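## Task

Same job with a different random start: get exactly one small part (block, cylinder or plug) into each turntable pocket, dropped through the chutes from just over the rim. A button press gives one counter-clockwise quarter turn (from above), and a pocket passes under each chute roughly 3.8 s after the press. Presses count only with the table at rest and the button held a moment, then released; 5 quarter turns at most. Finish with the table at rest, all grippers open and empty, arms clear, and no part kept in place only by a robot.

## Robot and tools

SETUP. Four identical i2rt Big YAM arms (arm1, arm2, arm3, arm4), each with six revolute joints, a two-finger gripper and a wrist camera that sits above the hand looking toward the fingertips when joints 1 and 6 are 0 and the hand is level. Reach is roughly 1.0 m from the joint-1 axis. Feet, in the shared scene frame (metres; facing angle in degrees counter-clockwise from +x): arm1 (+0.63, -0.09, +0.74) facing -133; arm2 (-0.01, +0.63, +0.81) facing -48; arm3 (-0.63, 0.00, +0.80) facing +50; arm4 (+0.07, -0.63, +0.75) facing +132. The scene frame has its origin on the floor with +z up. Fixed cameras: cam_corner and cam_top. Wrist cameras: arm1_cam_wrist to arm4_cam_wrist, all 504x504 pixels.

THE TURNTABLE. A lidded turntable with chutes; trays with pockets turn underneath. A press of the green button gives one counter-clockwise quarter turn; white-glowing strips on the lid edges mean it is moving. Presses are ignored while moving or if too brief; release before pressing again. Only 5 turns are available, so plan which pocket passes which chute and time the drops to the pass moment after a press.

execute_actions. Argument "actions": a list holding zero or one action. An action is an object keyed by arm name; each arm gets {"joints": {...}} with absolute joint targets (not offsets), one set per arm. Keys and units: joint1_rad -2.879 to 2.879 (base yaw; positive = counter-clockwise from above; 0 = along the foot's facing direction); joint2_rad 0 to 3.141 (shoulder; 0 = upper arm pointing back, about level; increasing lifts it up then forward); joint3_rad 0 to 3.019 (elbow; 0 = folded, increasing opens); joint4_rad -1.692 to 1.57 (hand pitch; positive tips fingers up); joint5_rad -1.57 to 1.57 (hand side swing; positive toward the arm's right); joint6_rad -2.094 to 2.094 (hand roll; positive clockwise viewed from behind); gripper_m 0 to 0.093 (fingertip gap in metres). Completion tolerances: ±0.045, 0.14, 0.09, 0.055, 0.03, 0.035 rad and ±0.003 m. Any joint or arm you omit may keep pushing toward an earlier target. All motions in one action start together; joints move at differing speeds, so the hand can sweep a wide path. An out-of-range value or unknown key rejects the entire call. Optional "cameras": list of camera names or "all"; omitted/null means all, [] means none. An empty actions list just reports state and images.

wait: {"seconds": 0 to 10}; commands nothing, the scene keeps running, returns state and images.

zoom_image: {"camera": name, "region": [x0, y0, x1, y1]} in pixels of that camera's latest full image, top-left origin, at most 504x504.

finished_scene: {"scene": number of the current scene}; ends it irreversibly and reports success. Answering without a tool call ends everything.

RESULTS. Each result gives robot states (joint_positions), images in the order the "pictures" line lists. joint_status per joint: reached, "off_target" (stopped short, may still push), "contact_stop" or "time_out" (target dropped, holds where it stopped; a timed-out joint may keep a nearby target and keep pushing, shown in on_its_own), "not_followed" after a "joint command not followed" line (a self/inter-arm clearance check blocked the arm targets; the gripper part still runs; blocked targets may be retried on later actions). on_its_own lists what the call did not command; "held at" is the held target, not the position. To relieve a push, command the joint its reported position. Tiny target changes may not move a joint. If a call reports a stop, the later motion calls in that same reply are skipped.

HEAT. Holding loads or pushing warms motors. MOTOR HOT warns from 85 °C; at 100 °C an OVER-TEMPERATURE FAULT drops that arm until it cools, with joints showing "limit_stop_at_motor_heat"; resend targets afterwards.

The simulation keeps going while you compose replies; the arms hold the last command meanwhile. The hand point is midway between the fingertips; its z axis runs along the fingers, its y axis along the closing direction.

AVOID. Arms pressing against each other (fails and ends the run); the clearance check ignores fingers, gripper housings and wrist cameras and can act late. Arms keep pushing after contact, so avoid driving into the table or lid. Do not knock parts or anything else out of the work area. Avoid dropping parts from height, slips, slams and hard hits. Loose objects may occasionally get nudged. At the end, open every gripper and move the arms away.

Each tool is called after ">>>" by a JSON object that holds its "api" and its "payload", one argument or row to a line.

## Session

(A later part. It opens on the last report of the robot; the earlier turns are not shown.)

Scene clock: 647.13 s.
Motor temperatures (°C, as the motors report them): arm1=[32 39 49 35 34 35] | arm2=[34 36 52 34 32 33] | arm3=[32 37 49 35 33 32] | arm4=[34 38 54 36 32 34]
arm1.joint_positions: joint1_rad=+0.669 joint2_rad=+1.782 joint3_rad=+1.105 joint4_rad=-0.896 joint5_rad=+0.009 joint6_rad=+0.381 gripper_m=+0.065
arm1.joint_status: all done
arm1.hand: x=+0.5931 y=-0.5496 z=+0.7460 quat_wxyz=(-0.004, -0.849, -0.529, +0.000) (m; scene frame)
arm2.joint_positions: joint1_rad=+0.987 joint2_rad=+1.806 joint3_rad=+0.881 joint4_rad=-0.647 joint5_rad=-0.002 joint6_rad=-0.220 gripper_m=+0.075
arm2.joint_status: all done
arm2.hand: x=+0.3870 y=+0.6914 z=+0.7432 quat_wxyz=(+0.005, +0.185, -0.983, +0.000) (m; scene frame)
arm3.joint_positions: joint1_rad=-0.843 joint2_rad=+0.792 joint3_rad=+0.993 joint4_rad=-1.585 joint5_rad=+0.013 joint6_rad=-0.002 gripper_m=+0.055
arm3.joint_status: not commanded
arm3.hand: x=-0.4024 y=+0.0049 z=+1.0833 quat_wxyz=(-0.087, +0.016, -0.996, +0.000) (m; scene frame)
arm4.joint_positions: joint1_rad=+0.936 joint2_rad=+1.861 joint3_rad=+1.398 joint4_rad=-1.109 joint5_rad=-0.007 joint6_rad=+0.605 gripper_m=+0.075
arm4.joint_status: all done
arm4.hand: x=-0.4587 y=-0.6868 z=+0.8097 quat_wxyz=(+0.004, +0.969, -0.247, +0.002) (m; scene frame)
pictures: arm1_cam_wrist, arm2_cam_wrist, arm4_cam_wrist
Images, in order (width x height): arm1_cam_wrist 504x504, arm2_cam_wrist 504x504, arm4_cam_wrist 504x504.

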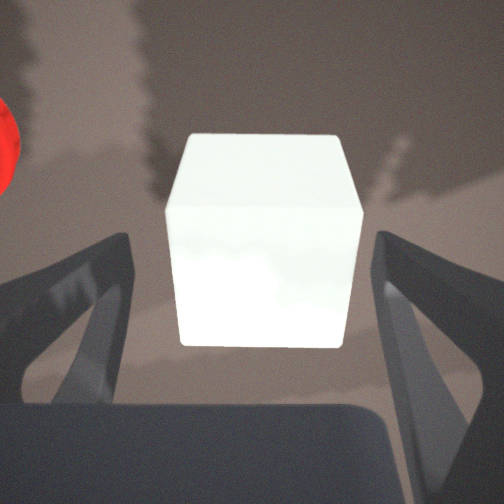

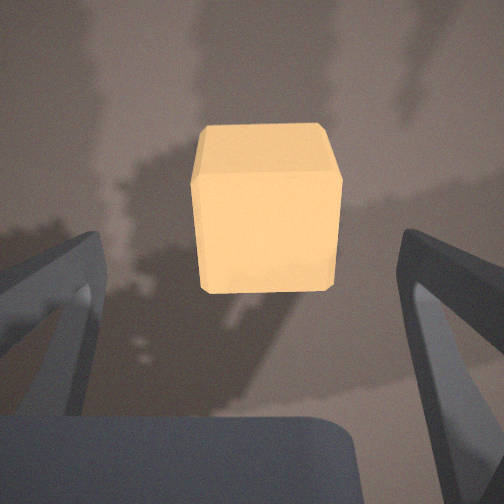

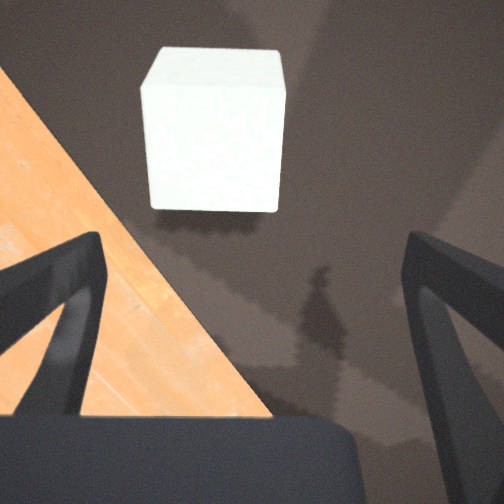

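>>> {"api": "execute_actions", "payload": {
  "actions": [
    {"arm1":{"joints":{"gripper_m":0.02}},"arm2":{"joints":{"gripper_m":0.015}},"arm4":{"joints":{"joint1_rad":0.965,"joint2_rad":1.945,"joint3_rad":1.36,"joint4_rad":-0.965}}}
  ],
  "cameras": ["arm1_cam_wrist","arm2_cam_wrist","arm4_cam_wrist"]
}}

Scene clock: 657.80 s.
Motor temperatures (°C, as the motors report them): arm1=[32 39 49 35 34 35] | arm2=[34 36 51 34 32 33] | arm3=[32 37 49 35 33 32] | arm4=[34 38 52 36 32 34]
arm1.joint_positions: joint1_rad=+0.669 joint2_rad=+1.782 joint3_rad=+1.105 joint4_rad=-0.896 joint5_rad=+0.010 joint6_rad=+0.382 gripper_m=+0.039
arm1.joint_status: gripper_m off_target (ended at +0.039, target +0.020)
arm1.hand: x=+0.5931 y=-0.5496 z=+0.7460 quat_wxyz=(-0.004, -0.849, -0.529, +0.000) (m; scene frame)
arm2.joint_positions: joint1_rad=+0.987 joint2_rad=+1.806 joint3_rad=+0.881 joint4_rad=-0.647 joint5_rad=-0.002 joint6_rad=-0.220 gripper_m=+0.031
arm2.joint_status: gripper_m off_target (ended at +0.031, target +0.015)
arm2.hand: x=+0.3870 y=+0.6914 z=+0.7432 quat_wxyz=(+0.005, +0.186, -0.983, +0.000) (m; scene frame)
arm3.joint_positions: joint1_rad=-0.843 joint2_rad=+0.792 joint3_rad=+0.993 joint4_rad=-1.585 joint5_rad=+0.013 joint6_rad=-0.002 gripper_m=+0.055
arm3.joint_status: not commanded
arm3.hand: x=-0.4024 y=+0.0049 z=+1.0833 quat_wxyz=(-0.087, +0.016, -0.996, +0.000) (m; scene frame)
arm4.joint_positions: joint1_rad=+0.955 joint2_rad=+1.951 joint3_rad=+1.360 joint4_rad=-0.977 joint5_rad=-0.007 joint6_rad=+0.605 gripper_m=+0.075
arm4.joint_status: all done
arm4.hand: x=-0.4642 y=-0.6979 z=+0.7506 quat_wxyz=(+0.005, +0.971, -0.238, +0.000) (m; scene frame)
pictures: arm1_cam_wrist, arm2_cam_wrist, arm4_cam_wrist
Images, in order (width x height): arm1_cam_wrist 504x504, arm2_cam_wrist 504x504, arm4_cam_wrist 504x504.

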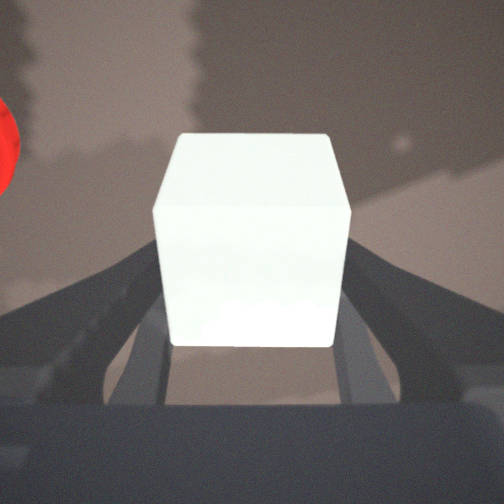

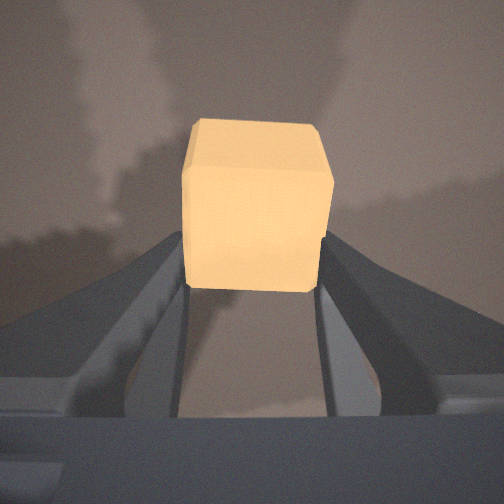

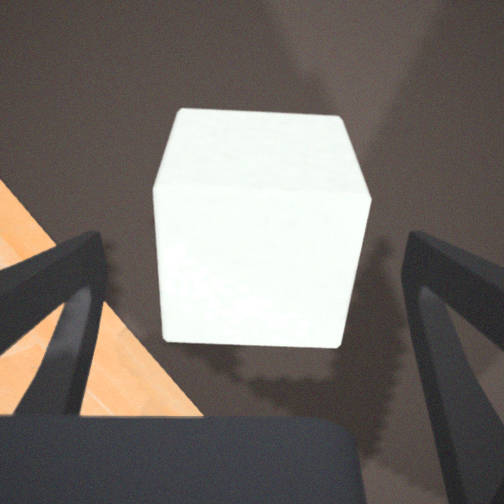

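>>> {"api": "execute_actions", "payload": {
  "actions": [
    {"arm1":{"joints":{"joint2_rad":1.45}},"arm2":{"joints":{"gripper_m":0.06}},"arm4":{"joints":{"gripper_m":0.02}}}
  ],
  "cameras": ["arm4_cam_wrist"]
}}

>>> {"api": "execute_actions", "payload": {
  "actions": [
    {"arm1":{"joints":{"joint2_rad":0.8,"joint3_rad":1.0,"joint4_rad":-1.6}},"arm2":{"joints":{"joint4_rad":-0.598,"joint6_rad":-0.19}},"arm4":{"joints":{"joint2_rad":1.6}}}
  ],
  "cameras": ["arm2_cam_wrist","arm4_cam_wrist","arm1_cam_wrist"]
}}

Scene clock: 668.00 s.
Motor temperatures (°C, as the motors report them): arm1=[32 39 48 36 34 35] | arm2=[34 37 50 34 32 33] | arm3=[32 37 49 35 33 32] | arm4=[34 39 50 36 32 34]
arm1.joint_positions: joint1_rad=+0.669 joint2_rad=+1.429 joint3_rad=+1.105 joint4_rad=-0.896 joint5_rad=+0.010 joint6_rad=+0.382 gripper_m=+0.039
arm1.joint_status: all done
arm1.hand: x=+0.5896 y=-0.5653 z=+0.9075 quat_wxyz=(-0.146, -0.836, -0.518, +0.104) (m; scene frame)
arm2.joint_positions: joint1_rad=+0.987 joint2_rad=+1.806 joint3_rad=+0.881 joint4_rad=-0.647 joint5_rad=-0.002 joint6_rad=-0.220 gripper_m=+0.060
arm2.joint_status: all done
arm2.hand: x=+0.3870 y=+0.6914 z=+0.7432 quat_wxyz=(+0.005, +0.186, -0.983, +0.000) (m; scene frame)
arm3.joint_positions: joint1_rad=-0.843 joint2_rad=+0.792 joint3_rad=+0.993 joint4_rad=-1.585 joint5_rad=+0.013 joint6_rad=-0.002 gripper_m=+0.055
arm3.joint_status: not commanded
arm3.hand: x=-0.4024 y=+0.0049 z=+1.0833 quat_wxyz=(-0.087, +0.016, -0.996, +0.000) (m; scene frame)
arm4.joint_positions: joint1_rad=+0.955 joint2_rad=+1.951 joint3_rad=+1.360 joint4_rad=-0.977 joint5_rad=-0.007 joint6_rad=+0.605 gripper_m=+0.039
arm4.joint_status: gripper_m off_target (ended at +0.039, target +0.020)
arm4.hand: x=-0.4642 y=-0.6979 z=+0.7506 quat_wxyz=(+0.005, +0.971, -0.238, +0.000) (m; scene frame)
pictures: arm4_cam_wrist
Images, in order (width x height): arm4_cam_wrist 504x504.

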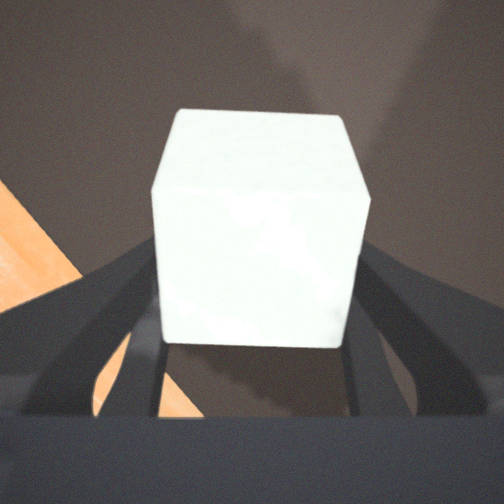

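Scene clock: 669.37 s.
Motor temperatures (°C, as the motors report them): arm1=[32 39 48 35 34 35] | arm2=[34 37 50 34 32 33] | arm3=[32 37 49 35 33 32] | arm4=[34 39 50 36 32 34]
arm1.joint_positions: joint1_rad=+0.669 joint2_rad=+0.788 joint3_rad=+0.999 joint4_rad=-1.584 joint5_rad=+0.010 joint6_rad=+0.382 gripper_m=+0.039
arm1.joint_status: all done
arm1.hand: x=+0.6072 y=-0.3072 z=+1.0282 quat_wxyz=(-0.085, -0.845, -0.525, +0.059) (m; scene frame)
arm2.joint_positions: joint1_rad=+0.987 joint2_rad=+1.806 joint3_rad=+0.881 joint4_rad=-0.611 joint5_rad=-0.002 joint6_rad=-0.200 gripper_m=+0.060
arm2.joint_status: all done
arm2.hand: x=+0.3959 y=+0.6928 z=+0.7432 quat_wxyz=(-0.014, +0.176, -0.984, +0.001) (m; scene frame)
arm3.joint_positions: joint1_rad=-0.843 joint2_rad=+0.792 joint3_rad=+0.993 joint4_rad=-1.585 joint5_rad=+0.013 joint6_rad=-0.002 gripper_m=+0.055
arm3.joint_status: not commanded
arm3.hand: x=-0.4024 y=+0.0049 z=+1.0833 quat_wxyz=(-0.087, +0.016, -0.996, +0.000) (m; scene frame)
arm4.joint_positions: joint1_rad=+0.955 joint2_rad=+1.600 joint3_rad=+1.349 joint4_rad=-0.976 joint5_rad=-0.007 joint6_rad=+0.605 gripper_m=+0.039
arm4.joint_status: all done
arm4.hand: x=-0.4744 y=-0.6989 z=+0.9327 quat_wxyz=(+0.065, +0.957, -0.234, -0.158) (m; scene frame)
pictures: arm1_cam_wrist, arm2_cam_wrist, arm4_cam_wrist
Images, in order (width x height): arm1_cam_wrist 504x504, arm2_cam_wrist 504x504, arm4_cam_wrist 504x504.

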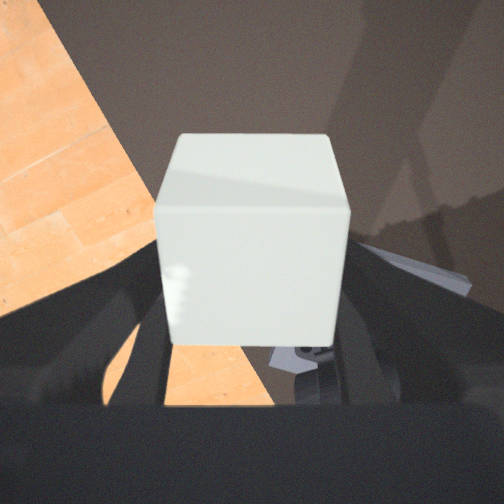

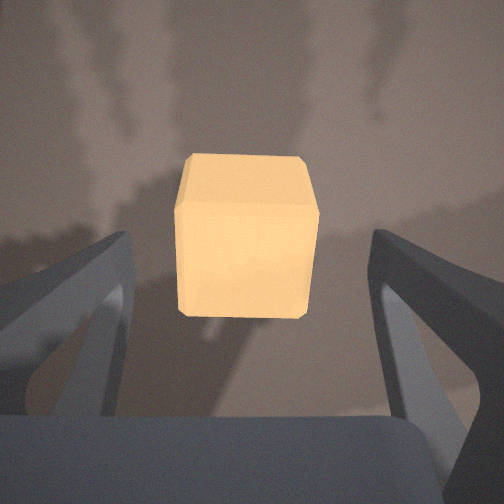

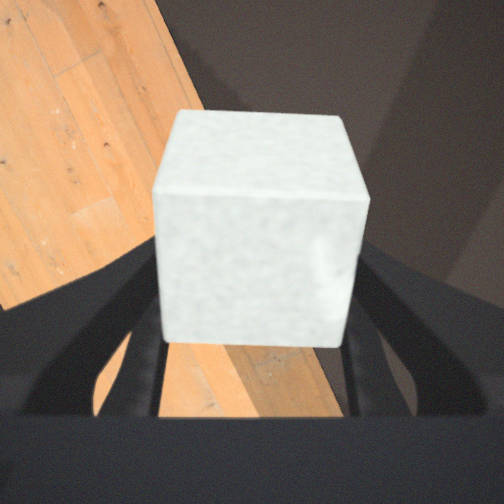

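>>> {"api": "execute_actions", "payload": {
  "actions": [
    {"arm1":{"joints":{"joint1_rad":-0.992,"joint6_rad":-0.06}},"arm2":{"joints":{"gripper_m":0.015}},"arm4":{"joints":{"joint2_rad":0.8,"joint3_rad":1.0,"joint4_rad":-1.6}}}
  ],
  "cameras": ["arm2_cam_wrist"]
}}

>>> {"api": "execute_actions", "payload": {
  "actions": [
    {"arm1":{"joints":{"joint2_rad":1.3,"joint3_rad":1.545,"joint4_rad":-1.40}},"arm2":{"joints":{"joint2_rad":1.4}},"arm4":{"joints":{"joint1_rad":-0.45,"joint6_rad":0.36}}}
  ],
  "cameras": ["arm2_cam_wrist"]
}}

>>> {"api": "execute_actions", "payload": {
  "actions": [
    {"arm1":{"joints":{"joint2_rad":1.655}},"arm2":{"joints":{"joint2_rad":0.8,"joint3_rad":1.0,"joint4_rad":-1.6}},"arm4":{"joints":{"joint2_rad":1.31,"joint3_rad":1.115,"joint4_rad":-1.31}}}
  ],
  "cameras": ["arm1_cam_wrist","arm2_cam_wrist","arm4_cam_wrist"]
}}

Scene clock: 679.93 s.
Motor temperatures (°C, as the motors report them): arm1=[32 38 49 35 34 35] | arm2=[34 37 50 34 32 33] | arm3=[32 37 49 35 33 32] | arm4=[34 38 51 36 32 34]
arm1.joint_positions: joint1_rad=-0.988 joint2_rad=+0.791 joint3_rad=+0.999 joint4_rad=-1.584 joint5_rad=+0.011 joint6_rad=-0.052 gripper_m=+0.039
arm1.joint_status: all done
arm1.hand: x=+0.4043 y=-0.0449 z=+1.0221 quat_wxyz=(+0.011, -0.994, +0.055, +0.089) (m; scene frame)
arm2.joint_positions: joint1_rad=+0.987 joint2_rad=+1.806 joint3_rad=+0.881 joint4_rad=-0.611 joint5_rad=-0.002 joint6_rad=-0.200 gripper_m=+0.031
arm2.joint_status: gripper_m off_target (ended at +0.031, target +0.015)
arm2.hand: x=+0.3959 y=+0.6928 z=+0.7432 quat_wxyz=(-0.014, +0.175, -0.984, +0.001) (m; scene frame)
arm3.joint_positions: joint1_rad=-0.843 joint2_rad=+0.792 joint3_rad=+0.993 joint4_rad=-1.585 joint5_rad=+0.013 joint6_rad=-0.002 gripper_m=+0.055
arm3.joint_status: not commanded
arm3.hand: x=-0.4024 y=+0.0049 z=+1.0833 quat_wxyz=(-0.087, +0.016, -0.996, +0.000) (m; scene frame)
arm4.joint_positions: joint1_rad=+0.955 joint2_rad=+0.792 joint3_rad=+1.003 joint4_rad=-1.595 joint5_rad=-0.007 joint6_rad=+0.606 gripper_m=+0.039
arm4.joint_status: all done
arm4.hand: x=-0.1466 y=-0.6579 z=+1.0384 quat_wxyz=(+0.038, +0.967, -0.237, -0.086) (m; scene frame)
pictures: arm2_cam_wrist
Images, in order (width x height): arm2_cam_wrist 504x504.

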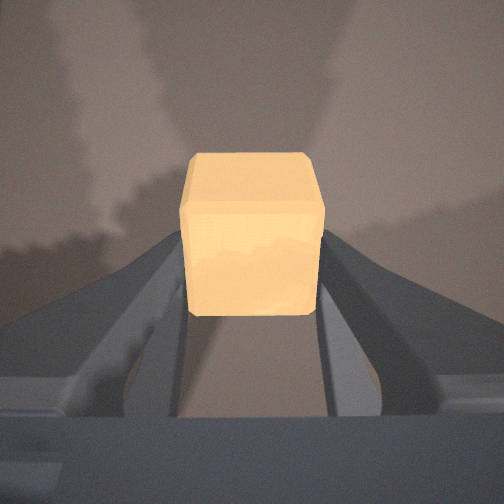

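Scene clock: 681.63 s.
Motor temperatures (°C, as the motors report them): arm1=[32 38 50 35 34 35] | arm2=[34 37 50 34 32 33] | arm3=[32 37 49 35 33 32] | arm4=[34 38 51 36 32 34]
arm1.joint_positions: joint1_rad=-0.988 joint2_rad=+1.296 joint3_rad=+1.493 joint4_rad=-1.412 joint5_rad=+0.011 joint6_rad=-0.052 gripper_m=+0.039
arm1.joint_status: all done
arm1.hand: x=+0.1866 y=-0.0090 z=+1.0916 quat_wxyz=(+0.019, -0.984, +0.056, +0.169) (m; scene frame)
arm2.joint_positions: joint1_rad=+0.987 joint2_rad=+1.390 joint3_rad=+0.881 joint4_rad=-0.609 joint5_rad=-0.002 joint6_rad=-0.200 gripper_m=+0.031
arm2.joint_status: all done
arm2.hand: x=+0.4437 y=+0.7008 z=+0.9186 quat_wxyz=(-0.221, +0.172, -0.960, +0.006) (m; scene frame)
arm3.joint_positions: joint1_rad=-0.843 joint2_rad=+0.792 joint3_rad=+0.993 joint4_rad=-1.585 joint5_rad=+0.013 joint6_rad=-0.002 gripper_m=+0.055
arm3.joint_status: not commanded
arm3.hand: x=-0.4024 y=+0.0049 z=+1.0833 quat_wxyz=(-0.087, +0.016, -0.996, +0.000) (m; scene frame)
arm4.joint_positions: joint1_rad=-0.441 joint2_rad=+0.794 joint3_rad=+1.003 joint4_rad=-1.595 joint5_rad=-0.007 joint6_rad=+0.375 gripper_m=+0.039
arm4.joint_status: all done
arm4.hand: x=+0.0083 y=-0.4159 z=+1.0374 quat_wxyz=(-0.036, +0.677, -0.730, -0.084) (m; scene frame)
pictures: arm2_cam_wrist
Images, in order (width x height): arm2_cam_wrist 504x504.

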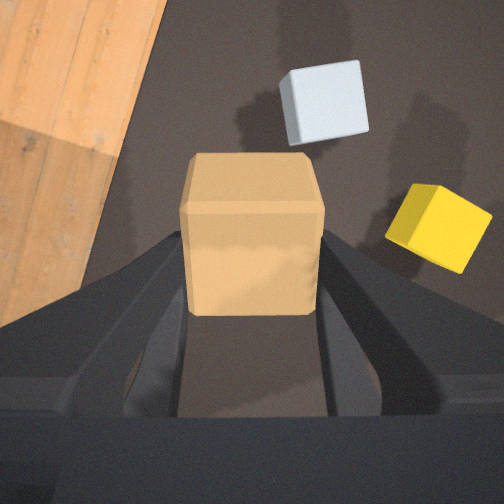

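Scene clock: 683.20 s.
Motor temperatures (°C, as the motors report them): arm1=[32 38 50 35 34 35] | arm2=[34 37 50 34 32 33] | arm3=[32 37 49 35 33 32] | arm4=[34 38 51 36 32 34]
arm1.joint_positions: joint1_rad=-0.988 joint2_rad=+1.660 joint3_rad=+1.519 joint4_rad=-1.412 joint5_rad=+0.011 joint6_rad=-0.052 gripper_m=+0.039
arm1.joint_status: all done
arm1.hand: x=+0.1283 y=-0.0007 z=+0.9349 quat_wxyz=(+0.002, -0.998, +0.055, +0.001) (m; scene frame)
arm2.joint_positions: joint1_rad=+0.987 joint2_rad=+0.794 joint3_rad=+0.976 joint4_rad=-1.589 joint5_rad=-0.002 joint6_rad=-0.200 gripper_m=+0.031
arm2.joint_status: all done
arm2.hand: x=+0.2066 y=+0.6649 z=+1.0875 quat_wxyz=(-0.078, +0.175, -0.981, +0.002) (m; scene frame)
arm3.joint_positions: joint1_rad=-0.843 joint2_rad=+0.792 joint3_rad=+0.993 joint4_rad=-1.585 joint5_rad=+0.013 joint6_rad=-0.002 gripper_m=+0.055
arm3.joint_status: not commanded
arm3.hand: x=-0.4024 y=+0.0049 z=+1.0833 quat_wxyz=(-0.087, +0.016, -0.996, +0.000) (m; scene frame)
arm4.joint_positions: joint1_rad=-0.441 joint2_rad=+1.331 joint3_rad=+1.072 joint4_rad=-1.319 joint5_rad=-0.007 joint6_rad=+0.374 gripper_m=+0.039
arm4.joint_status: all done
arm4.hand: x=-0.0334 y=-0.2810 z=+0.9223 quat_wxyz=(+0.006, +0.680, -0.733, +0.002) (m; scene frame)
pictures: arm1_cam_wrist, arm2_cam_wrist, arm4_cam_wrist
Images, in order (width x height): arm1_cam_wrist 504x504, arm2_cam_wrist 504x504, arm4_cam_wrist 504x504.

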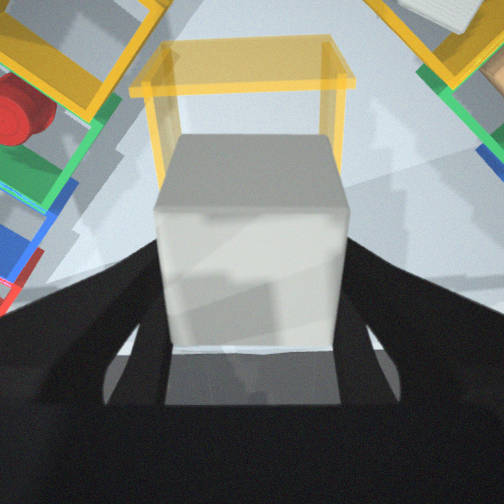

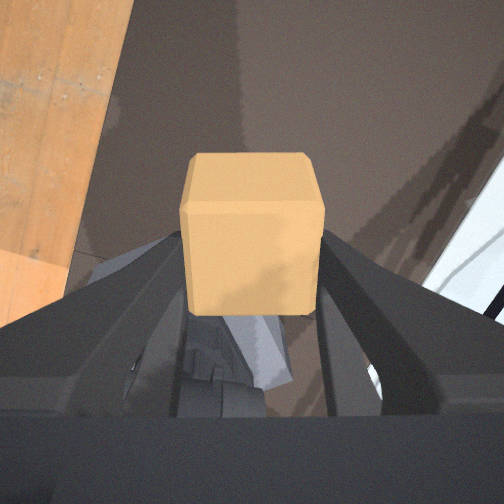

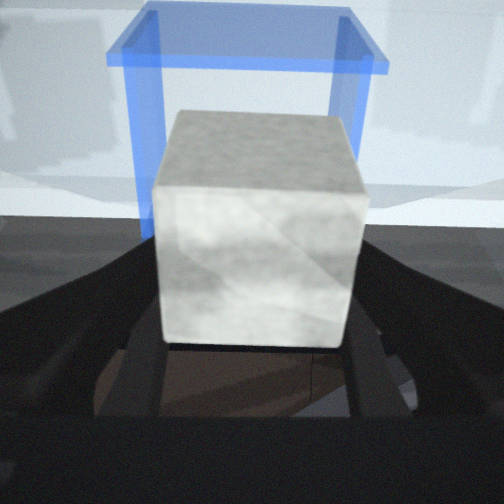

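>>> {"api": "execute_actions", "payload": {
  "actions": [
    {"arm2":{"joints":{"joint1_rad":-0.69,"joint6_rad":0.2}},"arm1":{"joints":{"joint6_rad":-0.10}}}
  ],
  "cameras": []
}}

>>> {"api": "execute_actions", "payload": {
  "actions": [
    {"arm2":{"joints":{"joint2_rad":1.2,"joint3_rad":1.17,"joint4_rad":-1.27}}}
  ],
  "cameras": []
}}

>>> {"api": "execute_actions", "payload": {
  "actions": [
    {"arm2":{"joints":{"joint2_rad":1.44}}}
  ],
  "cameras": ["arm2_cam_wrist","arm1_cam_wrist","cam_top"]
}}

Scene clock: 696.10 s.
Motor temperatures (°C, as the motors report them): arm1=[32 39 51 35 34 35] | arm2=[34 36 53 34 32 33] | arm3=[32 37 49 35 33 32] | arm4=[34 38 53 36 32 34]
arm1.joint_positions: joint1_rad=-0.988 joint2_rad=+1.660 joint3_rad=+1.519 joint4_rad=-1.412 joint5_rad=+0.011 joint6_rad=-0.092 gripper_m=+0.039
arm1.joint_status: all done
arm1.hand: x=+0.1283 y=-0.0007 z=+0.9349 quat_wxyz=(+0.002, -0.999, +0.035, +0.001) (m; scene frame)
arm2.joint_positions: joint1_rad=-0.687 joint2_rad=+0.797 joint3_rad=+0.976 joint4_rad=-1.589 joint5_rad=-0.001 joint6_rad=+0.190 gripper_m=+0.031
arm2.joint_status: all done
arm2.hand: x=-0.0006 y=+0.4106 z=+1.0897 quat_wxyz=(-0.063, -0.752, -0.654, +0.054) (m; scene frame)
arm3.joint_positions: joint1_rad=-0.843 joint2_rad=+0.792 joint3_rad=+0.993 joint4_rad=-1.585 joint5_rad=+0.013 joint6_rad=-0.002 gripper_m=+0.055
arm3.joint_status: not commanded
arm3.hand: x=-0.4024 y=+0.0049 z=+1.0833 quat_wxyz=(-0.087, +0.016, -0.996, +0.000) (m; scene frame)
arm4.joint_positions: joint1_rad=-0.441 joint2_rad=+1.331 joint3_rad=+1.072 joint4_rad=-1.319 joint5_rad=-0.007 joint6_rad=+0.374 gripper_m=+0.039
arm4.joint_status: not commanded
arm4.hand: x=-0.0334 y=-0.2810 z=+0.9223 quat_wxyz=(+0.006, +0.680, -0.733, +0.002) (m; scene frame)
pictures: none
No camera images: the call's "cameras" was empty. Leave "cameras" out to get every camera's image.

Scene clock: 697.43 s.
Motor temperatures (°C, as the motors report them): arm1=[32 39 51 35 34 35] | arm2=[34 36 53 34 32 33] | arm3=[32 37 49 35 33 32] | arm4=[34 38 53 36 32 34]
arm1.joint_positions: joint1_rad=-0.988 joint2_rad=+1.660 joint3_rad=+1.519 joint4_rad=-1.412 joint5_rad=+0.011 joint6_rad=-0.092 gripper_m=+0.039
arm1.joint_status: not commanded
arm1.hand: x=+0.1283 y=-0.0007 z=+0.9349 quat_wxyz=(+0.002, -0.999, +0.035, +0.001) (m; scene frame)
arm2.joint_positions: joint1_rad=-0.687 joint2_rad=+1.204 joint3_rad=+1.148 joint4_rad=-1.283 joint5_rad=-0.001 joint6_rad=+0.190 gripper_m=+0.031
arm2.joint_status: all done
arm2.hand: x=+0.0074 y=+0.2446 z=+1.0637 quat_wxyz=(-0.091, -0.749, -0.652, +0.075) (m; scene frame)
arm3.joint_positions: joint1_rad=-0.843 joint2_rad=+0.792 joint3_rad=+0.993 joint4_rad=-1.585 joint5_rad=+0.013 joint6_rad=-0.002 gripper_m=+0.055
arm3.joint_status: not commanded
arm3.hand: x=-0.4024 y=+0.0049 z=+1.0833 quat_wxyz=(-0.087, +0.016, -0.996, +0.000) (m; scene frame)
arm4.joint_positions: joint1_rad=-0.441 joint2_rad=+1.331 joint3_rad=+1.072 joint4_rad=-1.319 joint5_rad=-0.007 joint6_rad=+0.374 gripper_m=+0.039
arm4.joint_status: not commanded
arm4.hand: x=-0.0334 y=-0.2810 z=+0.9223 quat_wxyz=(+0.006, +0.680, -0.733, +0.002) (m; scene frame)
pictures: none
No camera images: the call's "cameras" was empty. Leave "cameras" out to get every camera's image.

Scene clock: 698.63 s.
Motor temperatures (°C, as the motors report them): arm1=[32 39 51 35 34 35] | arm2=[34 36 53 34 32 33] | arm3=[32 37 49 35 33 32] | arm4=[34 38 53 36 32 34]
arm1.joint_positions: joint1_rad=-0.988 joint2_rad=+1.660 joint3_rad=+1.519 joint4_rad=-1.412 joint5_rad=+0.011 joint6_rad=-0.092 gripper_m=+0.039
arm1.joint_status: not commanded
arm1.hand: x=+0.1283 y=-0.0007 z=+0.9349 quat_wxyz=(+0.002, -0.999, +0.035, +0.001) (m; scene frame)
arm2.joint_positions: joint1_rad=-0.687 joint2_rad=+1.443 joint3_rad=+1.148 joint4_rad=-1.281 joint5_rad=-0.001 joint6_rad=+0.190 gripper_m=+0.031
arm2.joint_status: all done
arm2.hand: x=+0.0076 y=+0.2262 z=+0.9740 quat_wxyz=(+0.002, -0.755, -0.656, +0.002) (m; scene frame)
arm3.joint_positions: joint1_rad=-0.843 joint2_rad=+0.792 joint3_rad=+0.993 joint4_rad=-1.585 joint5_rad=+0.013 joint6_rad=-0.002 gripper_m=+0.055
arm3.joint_status: not commanded
arm3.hand: x=-0.4024 y=+0.0049 z=+1.0833 quat_wxyz=(-0.087, +0.016, -0.996, +0.000) (m; scene frame)
arm4.joint_positions: joint1_rad=-0.441 joint2_rad=+1.331 joint3_rad=+1.072 joint4_rad=-1.319 joint5_rad=-0.007 joint6_rad=+0.374 gripper_m=+0.039
arm4.joint_status: not commanded
arm4.hand: x=-0.0334 y=-0.2810 z=+0.9223 quat_wxyz=(+0.006, +0.680, -0.733, +0.002) (m; scene frame)
pictures: arm1_cam_wrist, arm2_cam_wrist, cam_top
Images, in order (width x height): arm1_cam_wrist 504x504, arm2_cam_wrist 504x504, cam_top 504x504.

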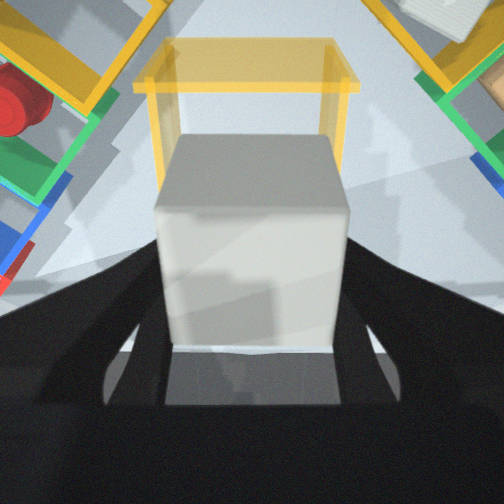

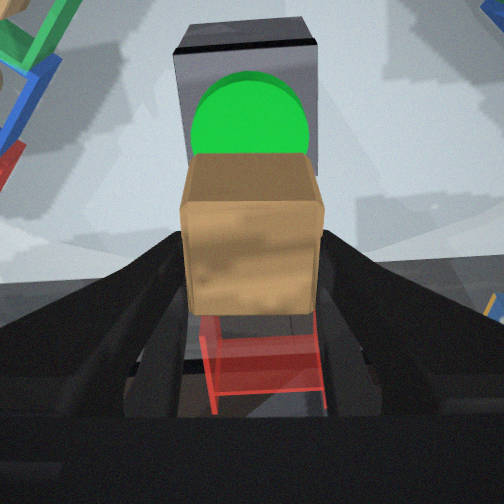

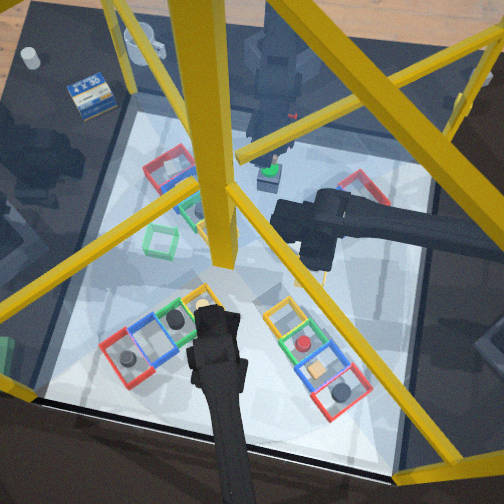

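>>> {"api": "execute_actions", "payload": {
  "actions": [
    {"arm2":{"joints":{"joint2_rad":1.60}}}
  ],
  "cameras": []
}}

>>> {"api": "wait", "payload": {
  "seconds": 0.2
}}

>>> {"api": "execute_actions", "payload": {
  "actions": [
    {"arm2":{"joints":{"joint2_rad":1.35}}}
  ],
  "cameras": []
}}

>>> {"api": "execute_actions", "payload": {
  "actions": [
    {"arm2":{"joints":{"joint1_rad":-0.626,"joint2_rad":1.085,"joint3_rad":0.72,"joint4_rad":-1.19,"joint6_rad":0.2}}}
  ],
  "cameras": []
}}

>>> {"api": "wait", "payload": {
  "seconds": 0.5
}}

>>> {"api": "execute_actions", "payload": {
  "actions": [
    {"arm1":{"joints":{"gripper_m":0.06}},"arm2":{"joints":{"gripper_m":0.052}},"arm4":{"joints":{"gripper_m":0.06}}}
  ]
}}

Scene clock: 706.07 s.
Motor temperatures (°C, as the motors report them): arm1=[32 39 51 35 34 35] | arm2=[34 36 53 34 32 33] | arm3=[32 37 49 35 33 32] | arm4=[34 38 54 36 32 34]
arm1.joint_positions: joint1_rad=-0.988 joint2_rad=+1.660 joint3_rad=+1.519 joint4_rad=-1.412 joint5_rad=+0.011 joint6_rad=-0.092 gripper_m=+0.039
arm1.joint_status: not commanded
arm1.hand: x=+0.1283 y=-0.0007 z=+0.9349 quat_wxyz=(+0.002, -0.999, +0.035, +0.001) (m; scene frame)
arm2.joint_positions: joint1_rad=-0.687 joint2_rad=+1.564 joint3_rad=+1.163 joint4_rad=-1.282 joint5_rad=-0.002 joint6_rad=+0.191 gripper_m=+0.031
arm2.joint_status: all done
arm2.hand: x=+0.0077 y=+0.2198 z=+0.9324 quat_wxyz=(+0.044, -0.754, -0.654, -0.031) (m; scene frame)
arm3.joint_positions: joint1_rad=-0.843 joint2_rad=+0.792 joint3_rad=+0.993 joint4_rad=-1.585 joint5_rad=+0.013 joint6_rad=-0.002 gripper_m=+0.055
arm3.joint_status: not commanded
arm3.hand: x=-0.4024 y=+0.0049 z=+1.0833 quat_wxyz=(-0.087, +0.016, -0.996, +0.000) (m; scene frame)
arm4.joint_positions: joint1_rad=-0.441 joint2_rad=+1.331 joint3_rad=+1.072 joint4_rad=-1.319 joint5_rad=-0.007 joint6_rad=+0.374 gripper_m=+0.039
arm4.joint_status: not commanded
arm4.hand: x=-0.0334 y=-0.2810 z=+0.9223 quat_wxyz=(+0.006, +0.680, -0.733, +0.002) (m; scene frame)
pictures: none
No camera images: the call's "cameras" was empty. Leave "cameras" out to get every camera's image.

Scene clock: 706.27 s.
Motor temperatures (°C, as the motors report them): arm1=[32 39 51 35 34 35] | arm2=[34 36 53 34 32 33] | arm3=[32 37 49 35 33 32] | arm4=[34 38 54 36 32 34]
arm1.joint_positions: joint1_rad=-0.988 joint2_rad=+1.660 joint3_rad=+1.519 joint4_rad=-1.412 joint5_rad=+0.011 joint6_rad=-0.092 gripper_m=+0.039
arm1.joint_status: not commanded
arm1.hand: x=+0.1283 y=-0.0007 z=+0.9349 quat_wxyz=(+0.002, -0.999, +0.035, +0.001) (m; scene frame)
arm2.joint_positions: joint1_rad=-0.687 joint2_rad=+1.564 joint3_rad=+1.163 joint4_rad=-1.282 joint5_rad=-0.002 joint6_rad=+0.191 gripper_m=+0.031
arm2.joint_status: all done
arm2.hand: x=+0.0077 y=+0.2198 z=+0.9324 quat_wxyz=(+0.044, -0.754, -0.654, -0.031) (m; scene frame)
arm3.joint_positions: joint1_rad=-0.843 joint2_rad=+0.792 joint3_rad=+0.993 joint4_rad=-1.585 joint5_rad=+0.013 joint6_rad=-0.002 gripper_m=+0.055
arm3.joint_status: not commanded
arm3.hand: x=-0.4024 y=+0.0049 z=+1.0833 quat_wxyz=(-0.087, +0.016, -0.996, +0.000) (m; scene frame)
arm4.joint_positions: joint1_rad=-0.441 joint2_rad=+1.331 joint3_rad=+1.072 joint4_rad=-1.319 joint5_rad=-0.007 joint6_rad=+0.374 gripper_m=+0.039
arm4.joint_status: not commanded
arm4.hand: x=-0.0334 y=-0.2810 z=+0.9223 quat_wxyz=(+0.006, +0.680, -0.733, +0.002) (m; scene frame)
wait: 0.20 s; no rest
pictures: arm1_cam_wrist, arm2_cam_wrist, arm3_cam_wrist, arm4_cam_wrist, cam_corner, cam_top
Images, in order (width x height): arm1_cam_wrist 504x504, arm2_cam_wrist 504x504, arm3_cam_wrist 504x504, arm4_cam_wrist 504x504, cam_corner 504x504, cam_top 504x504.

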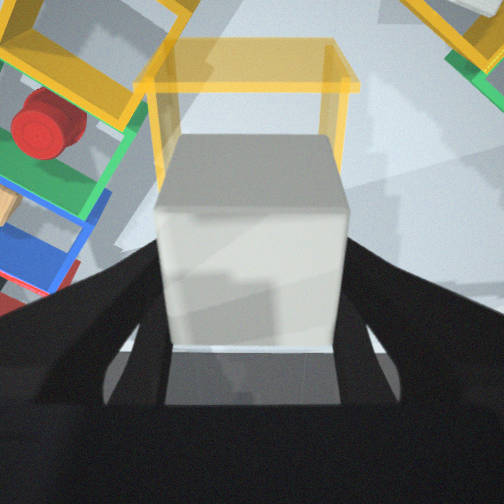

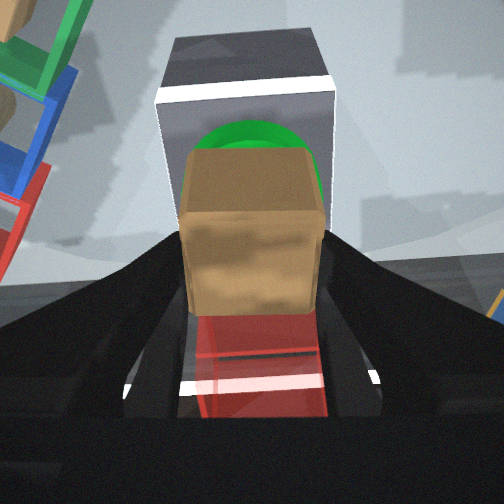

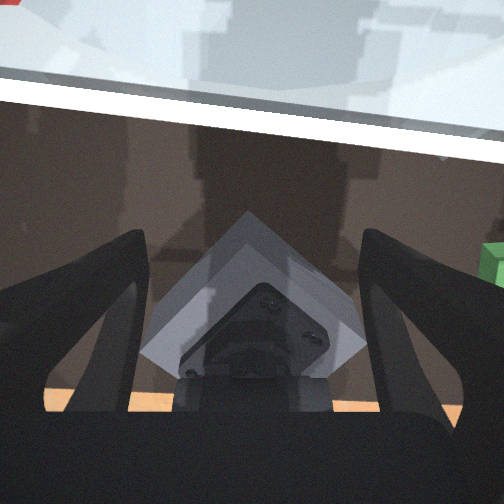

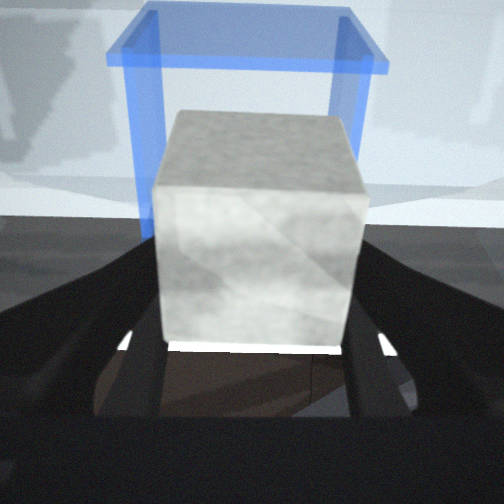

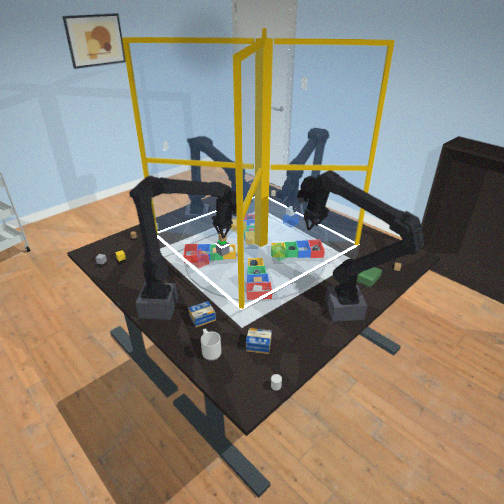

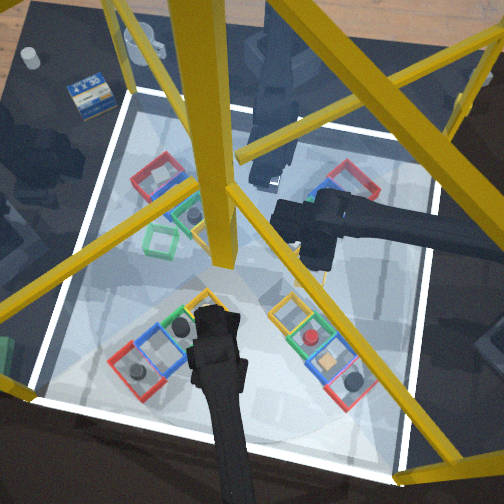

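Scene clock: 707.50 s.
Motor temperatures (°C, as the motors report them): arm1=[32 39 51 35 34 35] | arm2=[34 36 53 34 32 33] | arm3=[32 37 49 35 33 32] | arm4=[34 37 54 36 32 34]
arm1.joint_positions: joint1_rad=-0.988 joint2_rad=+1.660 joint3_rad=+1.519 joint4_rad=-1.412 joint5_rad=+0.011 joint6_rad=-0.092 gripper_m=+0.039
arm1.joint_status: not commanded
arm1.hand: x=+0.1283 y=-0.0007 z=+0.9349 quat_wxyz=(+0.002, -0.999, +0.035, +0.001) (m; scene frame)
arm2.joint_positions: joint1_rad=-0.687 joint2_rad=+1.343 joint3_rad=+1.163 joint4_rad=-1.281 joint5_rad=-0.002 joint6_rad=+0.191 gripper_m=+0.031
arm2.joint_status: all done
arm2.hand: x=+0.0081 y=+0.2262 z=+1.0182 quat_wxyz=(-0.043, -0.754, -0.655, +0.038) (m; scene frame)
arm3.joint_positions: joint1_rad=-0.843 joint2_rad=+0.792 joint3_rad=+0.993 joint4_rad=-1.585 joint5_rad=+0.013 joint6_rad=-0.002 gripper_m=+0.055
arm3.joint_status: not commanded
arm3.hand: x=-0.4024 y=+0.0049 z=+1.0833 quat_wxyz=(-0.087, +0.016, -0.996, +0.000) (m; scene frame)
arm4.joint_positions: joint1_rad=-0.441 joint2_rad=+1.331 joint3_rad=+1.072 joint4_rad=-1.319 joint5_rad=-0.007 joint6_rad=+0.374 gripper_m=+0.039
arm4.joint_status: not commanded
arm4.hand: x=-0.0334 y=-0.2810 z=+0.9223 quat_wxyz=(+0.006, +0.680, -0.733, +0.002) (m; scene frame)
pictures: none
No camera images: the call's "cameras" was empty. Leave "cameras" out to get every camera's image.

Scene clock: 708.83 s.
Motor temperatures (°C, as the motors report them): arm1=[32 39 52 35 34 35] | arm2=[34 36 53 34 32 33] | arm3=[32 37 49 35 33 32] | arm4=[34 37 54 36 32 34]
arm1.joint_positions: joint1_rad=-0.988 joint2_rad=+1.660 joint3_rad=+1.519 joint4_rad=-1.412 joint5_rad=+0.011 joint6_rad=-0.092 gripper_m=+0.039
arm1.joint_status: not commanded
arm1.hand: x=+0.1283 y=-0.0007 z=+0.9349 quat_wxyz=(+0.002, -0.999, +0.035, +0.001) (m; scene frame)
arm2.joint_positions: joint1_rad=-0.623 joint2_rad=+1.084 joint3_rad=+0.711 joint4_rad=-1.200 joint5_rad=-0.002 joint6_rad=+0.191 gripper_m=+0.031
arm2.joint_status: all done
arm2.hand: x=+0.0165 y=+0.3723 z=+0.9275 quat_wxyz=(+0.001, -0.734, -0.679, +0.003) (m; scene frame)
arm3.joint_positions: joint1_rad=-0.843 joint2_rad=+0.792 joint3_rad=+0.993 joint4_rad=-1.585 joint5_rad=+0.013 joint6_rad=-0.002 gripper_m=+0.055
arm3.joint_status: not commanded
arm3.hand: x=-0.4024 y=+0.0049 z=+1.0833 quat_wxyz=(-0.087, +0.016, -0.996, +0.000) (m; scene frame)
arm4.joint_positions: joint1_rad=-0.441 joint2_rad=+1.331 joint3_rad=+1.072 joint4_rad=-1.319 joint5_rad=-0.007 joint6_rad=+0.374 gripper_m=+0.039
arm4.joint_status: not commanded
arm4.hand: x=-0.0334 y=-0.2810 z=+0.9223 quat_wxyz=(+0.006, +0.680, -0.733, +0.002) (m; scene frame)
pictures: none
No camera images: the call's "cameras" was empty. Leave "cameras" out to get every camera's image.

Scene clock: 709.33 s.
Motor temperatures (°C, as the motors report them): arm1=[32 39 52 35 34 35] | arm2=[34 36 53 34 32 33] | arm3=[32 37 49 35 33 32] | arm4=[34 37 54 36 32 34]
arm1.joint_positions: joint1_rad=-0.988 joint2_rad=+1.660 joint3_rad=+1.519 joint4_rad=-1.412 joint5_rad=+0.011 joint6_rad=-0.092 gripper_m=+0.039
arm1.joint_status: not commanded
arm1.hand: x=+0.1283 y=-0.0007 z=+0.9349 quat_wxyz=(+0.002, -0.999, +0.035, +0.001) (m; scene frame)
arm2.joint_positions: joint1_rad=-0.623 joint2_rad=+1.084 joint3_rad=+0.711 joint4_rad=-1.200 joint5_rad=-0.002 joint6_rad=+0.191 gripper_m=+0.031
arm2.joint_status: all done
arm2.hand: x=+0.0165 y=+0.3723 z=+0.9275 quat_wxyz=(+0.001, -0.734, -0.679, +0.003) (m; scene frame)
arm3.joint_positions: joint1_rad=-0.843 joint2_rad=+0.792 joint3_rad=+0.993 joint4_rad=-1.585 joint5_rad=+0.013 joint6_rad=-0.002 gripper_m=+0.055
arm3.joint_status: not commanded
arm3.hand: x=-0.4024 y=+0.0049 z=+1.0833 quat_wxyz=(-0.087, +0.016, -0.996, +0.000) (m; scene frame)
arm4.joint_positions: joint1_rad=-0.441 joint2_rad=+1.331 joint3_rad=+1.072 joint4_rad=-1.319 joint5_rad=-0.007 joint6_rad=+0.374 gripper_m=+0.039
arm4.joint_status: not commanded
arm4.hand: x=-0.0334 y=-0.2810 z=+0.9223 quat_wxyz=(+0.006, +0.680, -0.733, +0.002) (m; scene frame)
wait: 0.50 s; at rest by 0.27 s
pictures: arm1_cam_wrist, arm2_cam_wrist, arm3_cam_wrist, arm4_cam_wrist, cam_corner, cam_top
Images, in order (width x height): arm1_cam_wrist 504x504, arm2_cam_wrist 504x504, arm3_cam_wrist 504x504, arm4_cam_wrist 504x504, cam_corner 504x504, cam_top 504x504.

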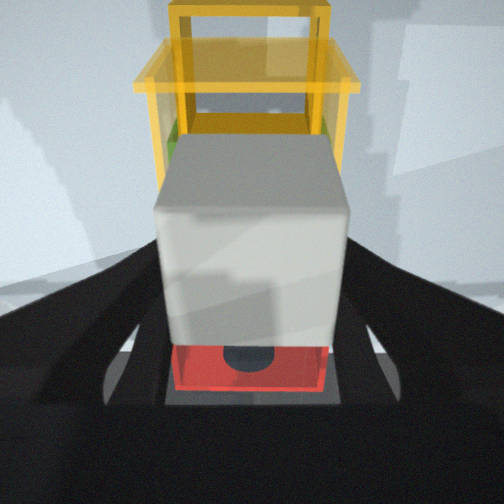

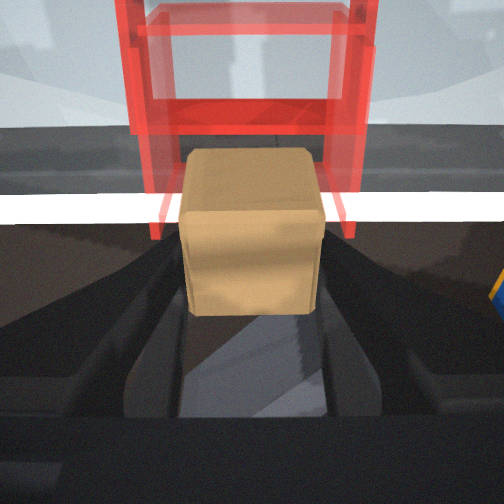

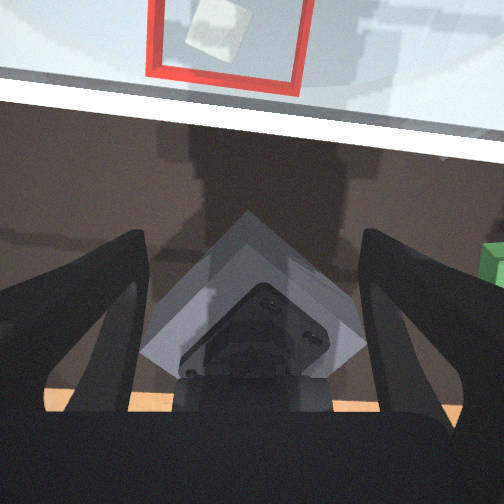

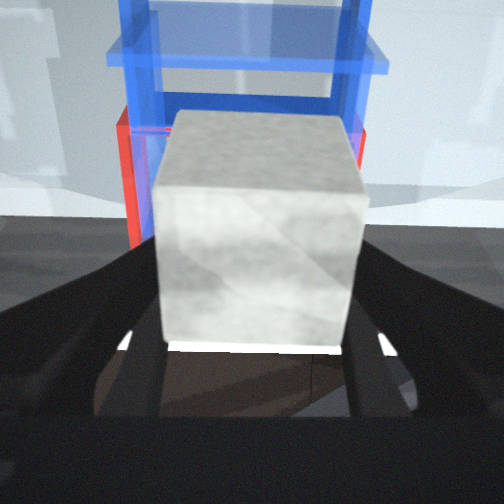

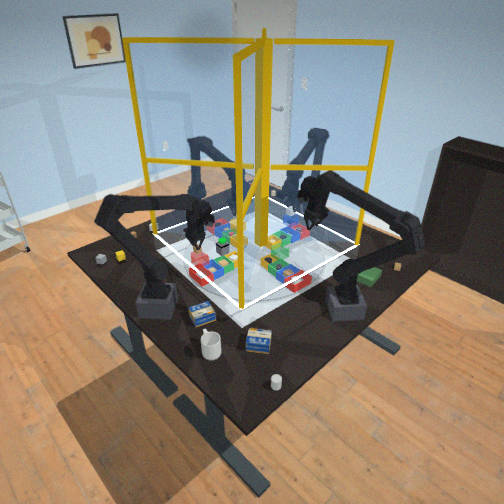

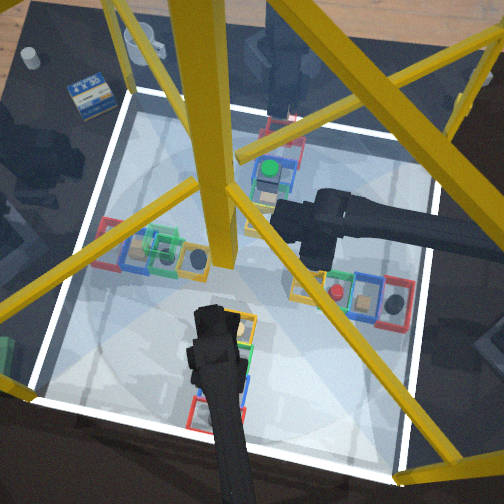

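Scene clock: 709.90 s.
Motor temperatures (°C, as the motors report them): arm1=[32 39 52 35 34 35] | arm2=[34 36 53 34 32 33] | arm3=[32 37 49 35 33 32] | arm4=[34 37 54 36 32 34]
arm1.joint_positions: joint1_rad=-0.988 joint2_rad=+1.660 joint3_rad=+1.519 joint4_rad=-1.412 joint5_rad=+0.011 joint6_rad=-0.092 gripper_m=+0.060
arm1.joint_status: all done
arm1.hand: x=+0.1283 y=-0.0007 z=+0.9349 quat_wxyz=(+0.002, -0.999, +0.035, +0.001) (m; scene frame)
arm2.joint_positions: joint1_rad=-0.623 joint2_rad=+1.084 joint3_rad=+0.711 joint4_rad=-1.200 joint5_rad=-0.002 joint6_rad=+0.191 gripper_m=+0.052
arm2.joint_status: all done
arm2.hand: x=+0.0165 y=+0.3723 z=+0.9275 quat_wxyz=(+0.001, -0.734, -0.679, +0.003) (m; scene frame)
arm3.joint_positions: joint1_rad=-0.843 joint2_rad=+0.792 joint3_rad=+0.993 joint4_rad=-1.585 joint5_rad=+0.013 joint6_rad=-0.002 gripper_m=+0.055
arm3.joint_status: not commanded
arm3.hand: x=-0.4024 y=+0.0049 z=+1.0833 quat_wxyz=(-0.087, +0.016, -0.996, +0.000) (m; scene frame)
arm4.joint_positions: joint1_rad=-0.441 joint2_rad=+1.331 joint3_rad=+1.072 joint4_rad=-1.319 joint5_rad=-0.007 joint6_rad=+0.374 gripper_m=+0.060
arm4.joint_status: all done
arm4.hand: x=-0.0334 y=-0.2810 z=+0.9223 quat_wxyz=(+0.006, +0.680, -0.733, +0.002) (m; scene frame)
pictures: arm1_cam_wrist, arm2_cam_wrist, arm3_cam_wrist, arm4_cam_wrist, cam_corner, cam_top
Images, in order (width x height): arm1_cam_wrist 504x504, arm2_cam_wrist 504x504, arm3_cam_wrist 504x504, arm4_cam_wrist 504x504, cam_corner 504x504, cam_top 504x504.

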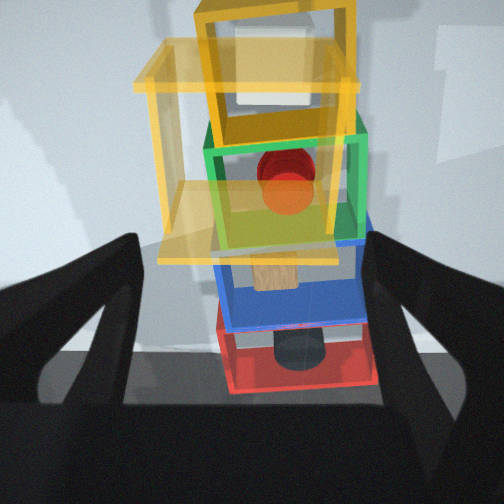

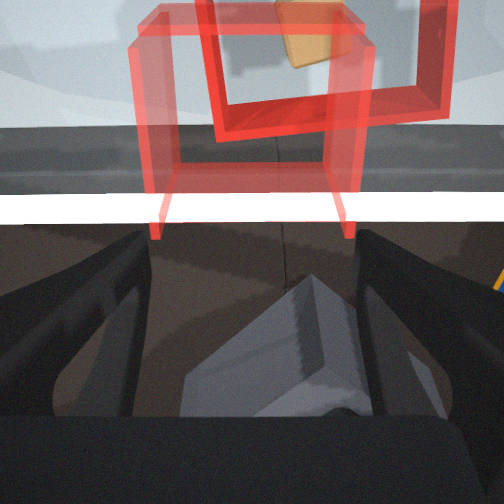

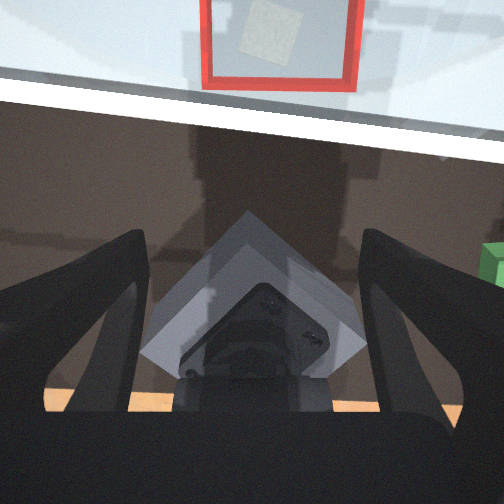

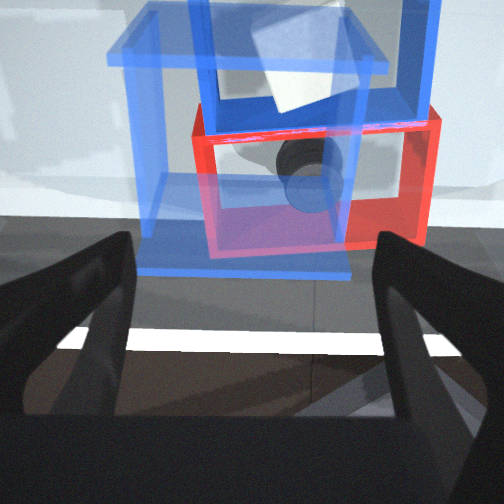

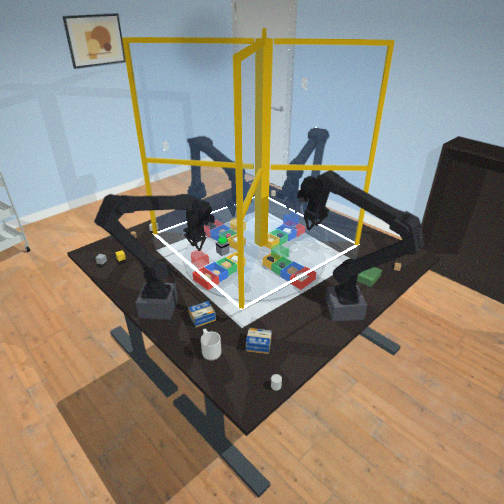

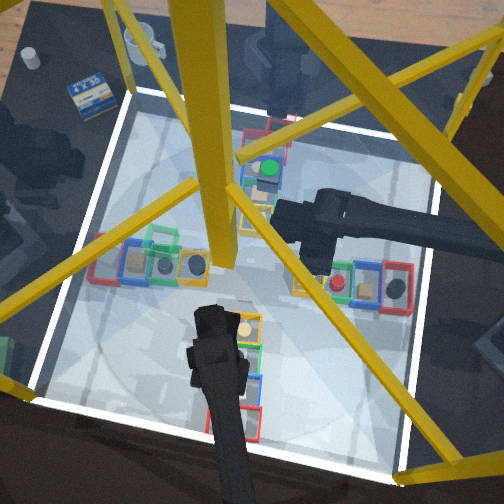

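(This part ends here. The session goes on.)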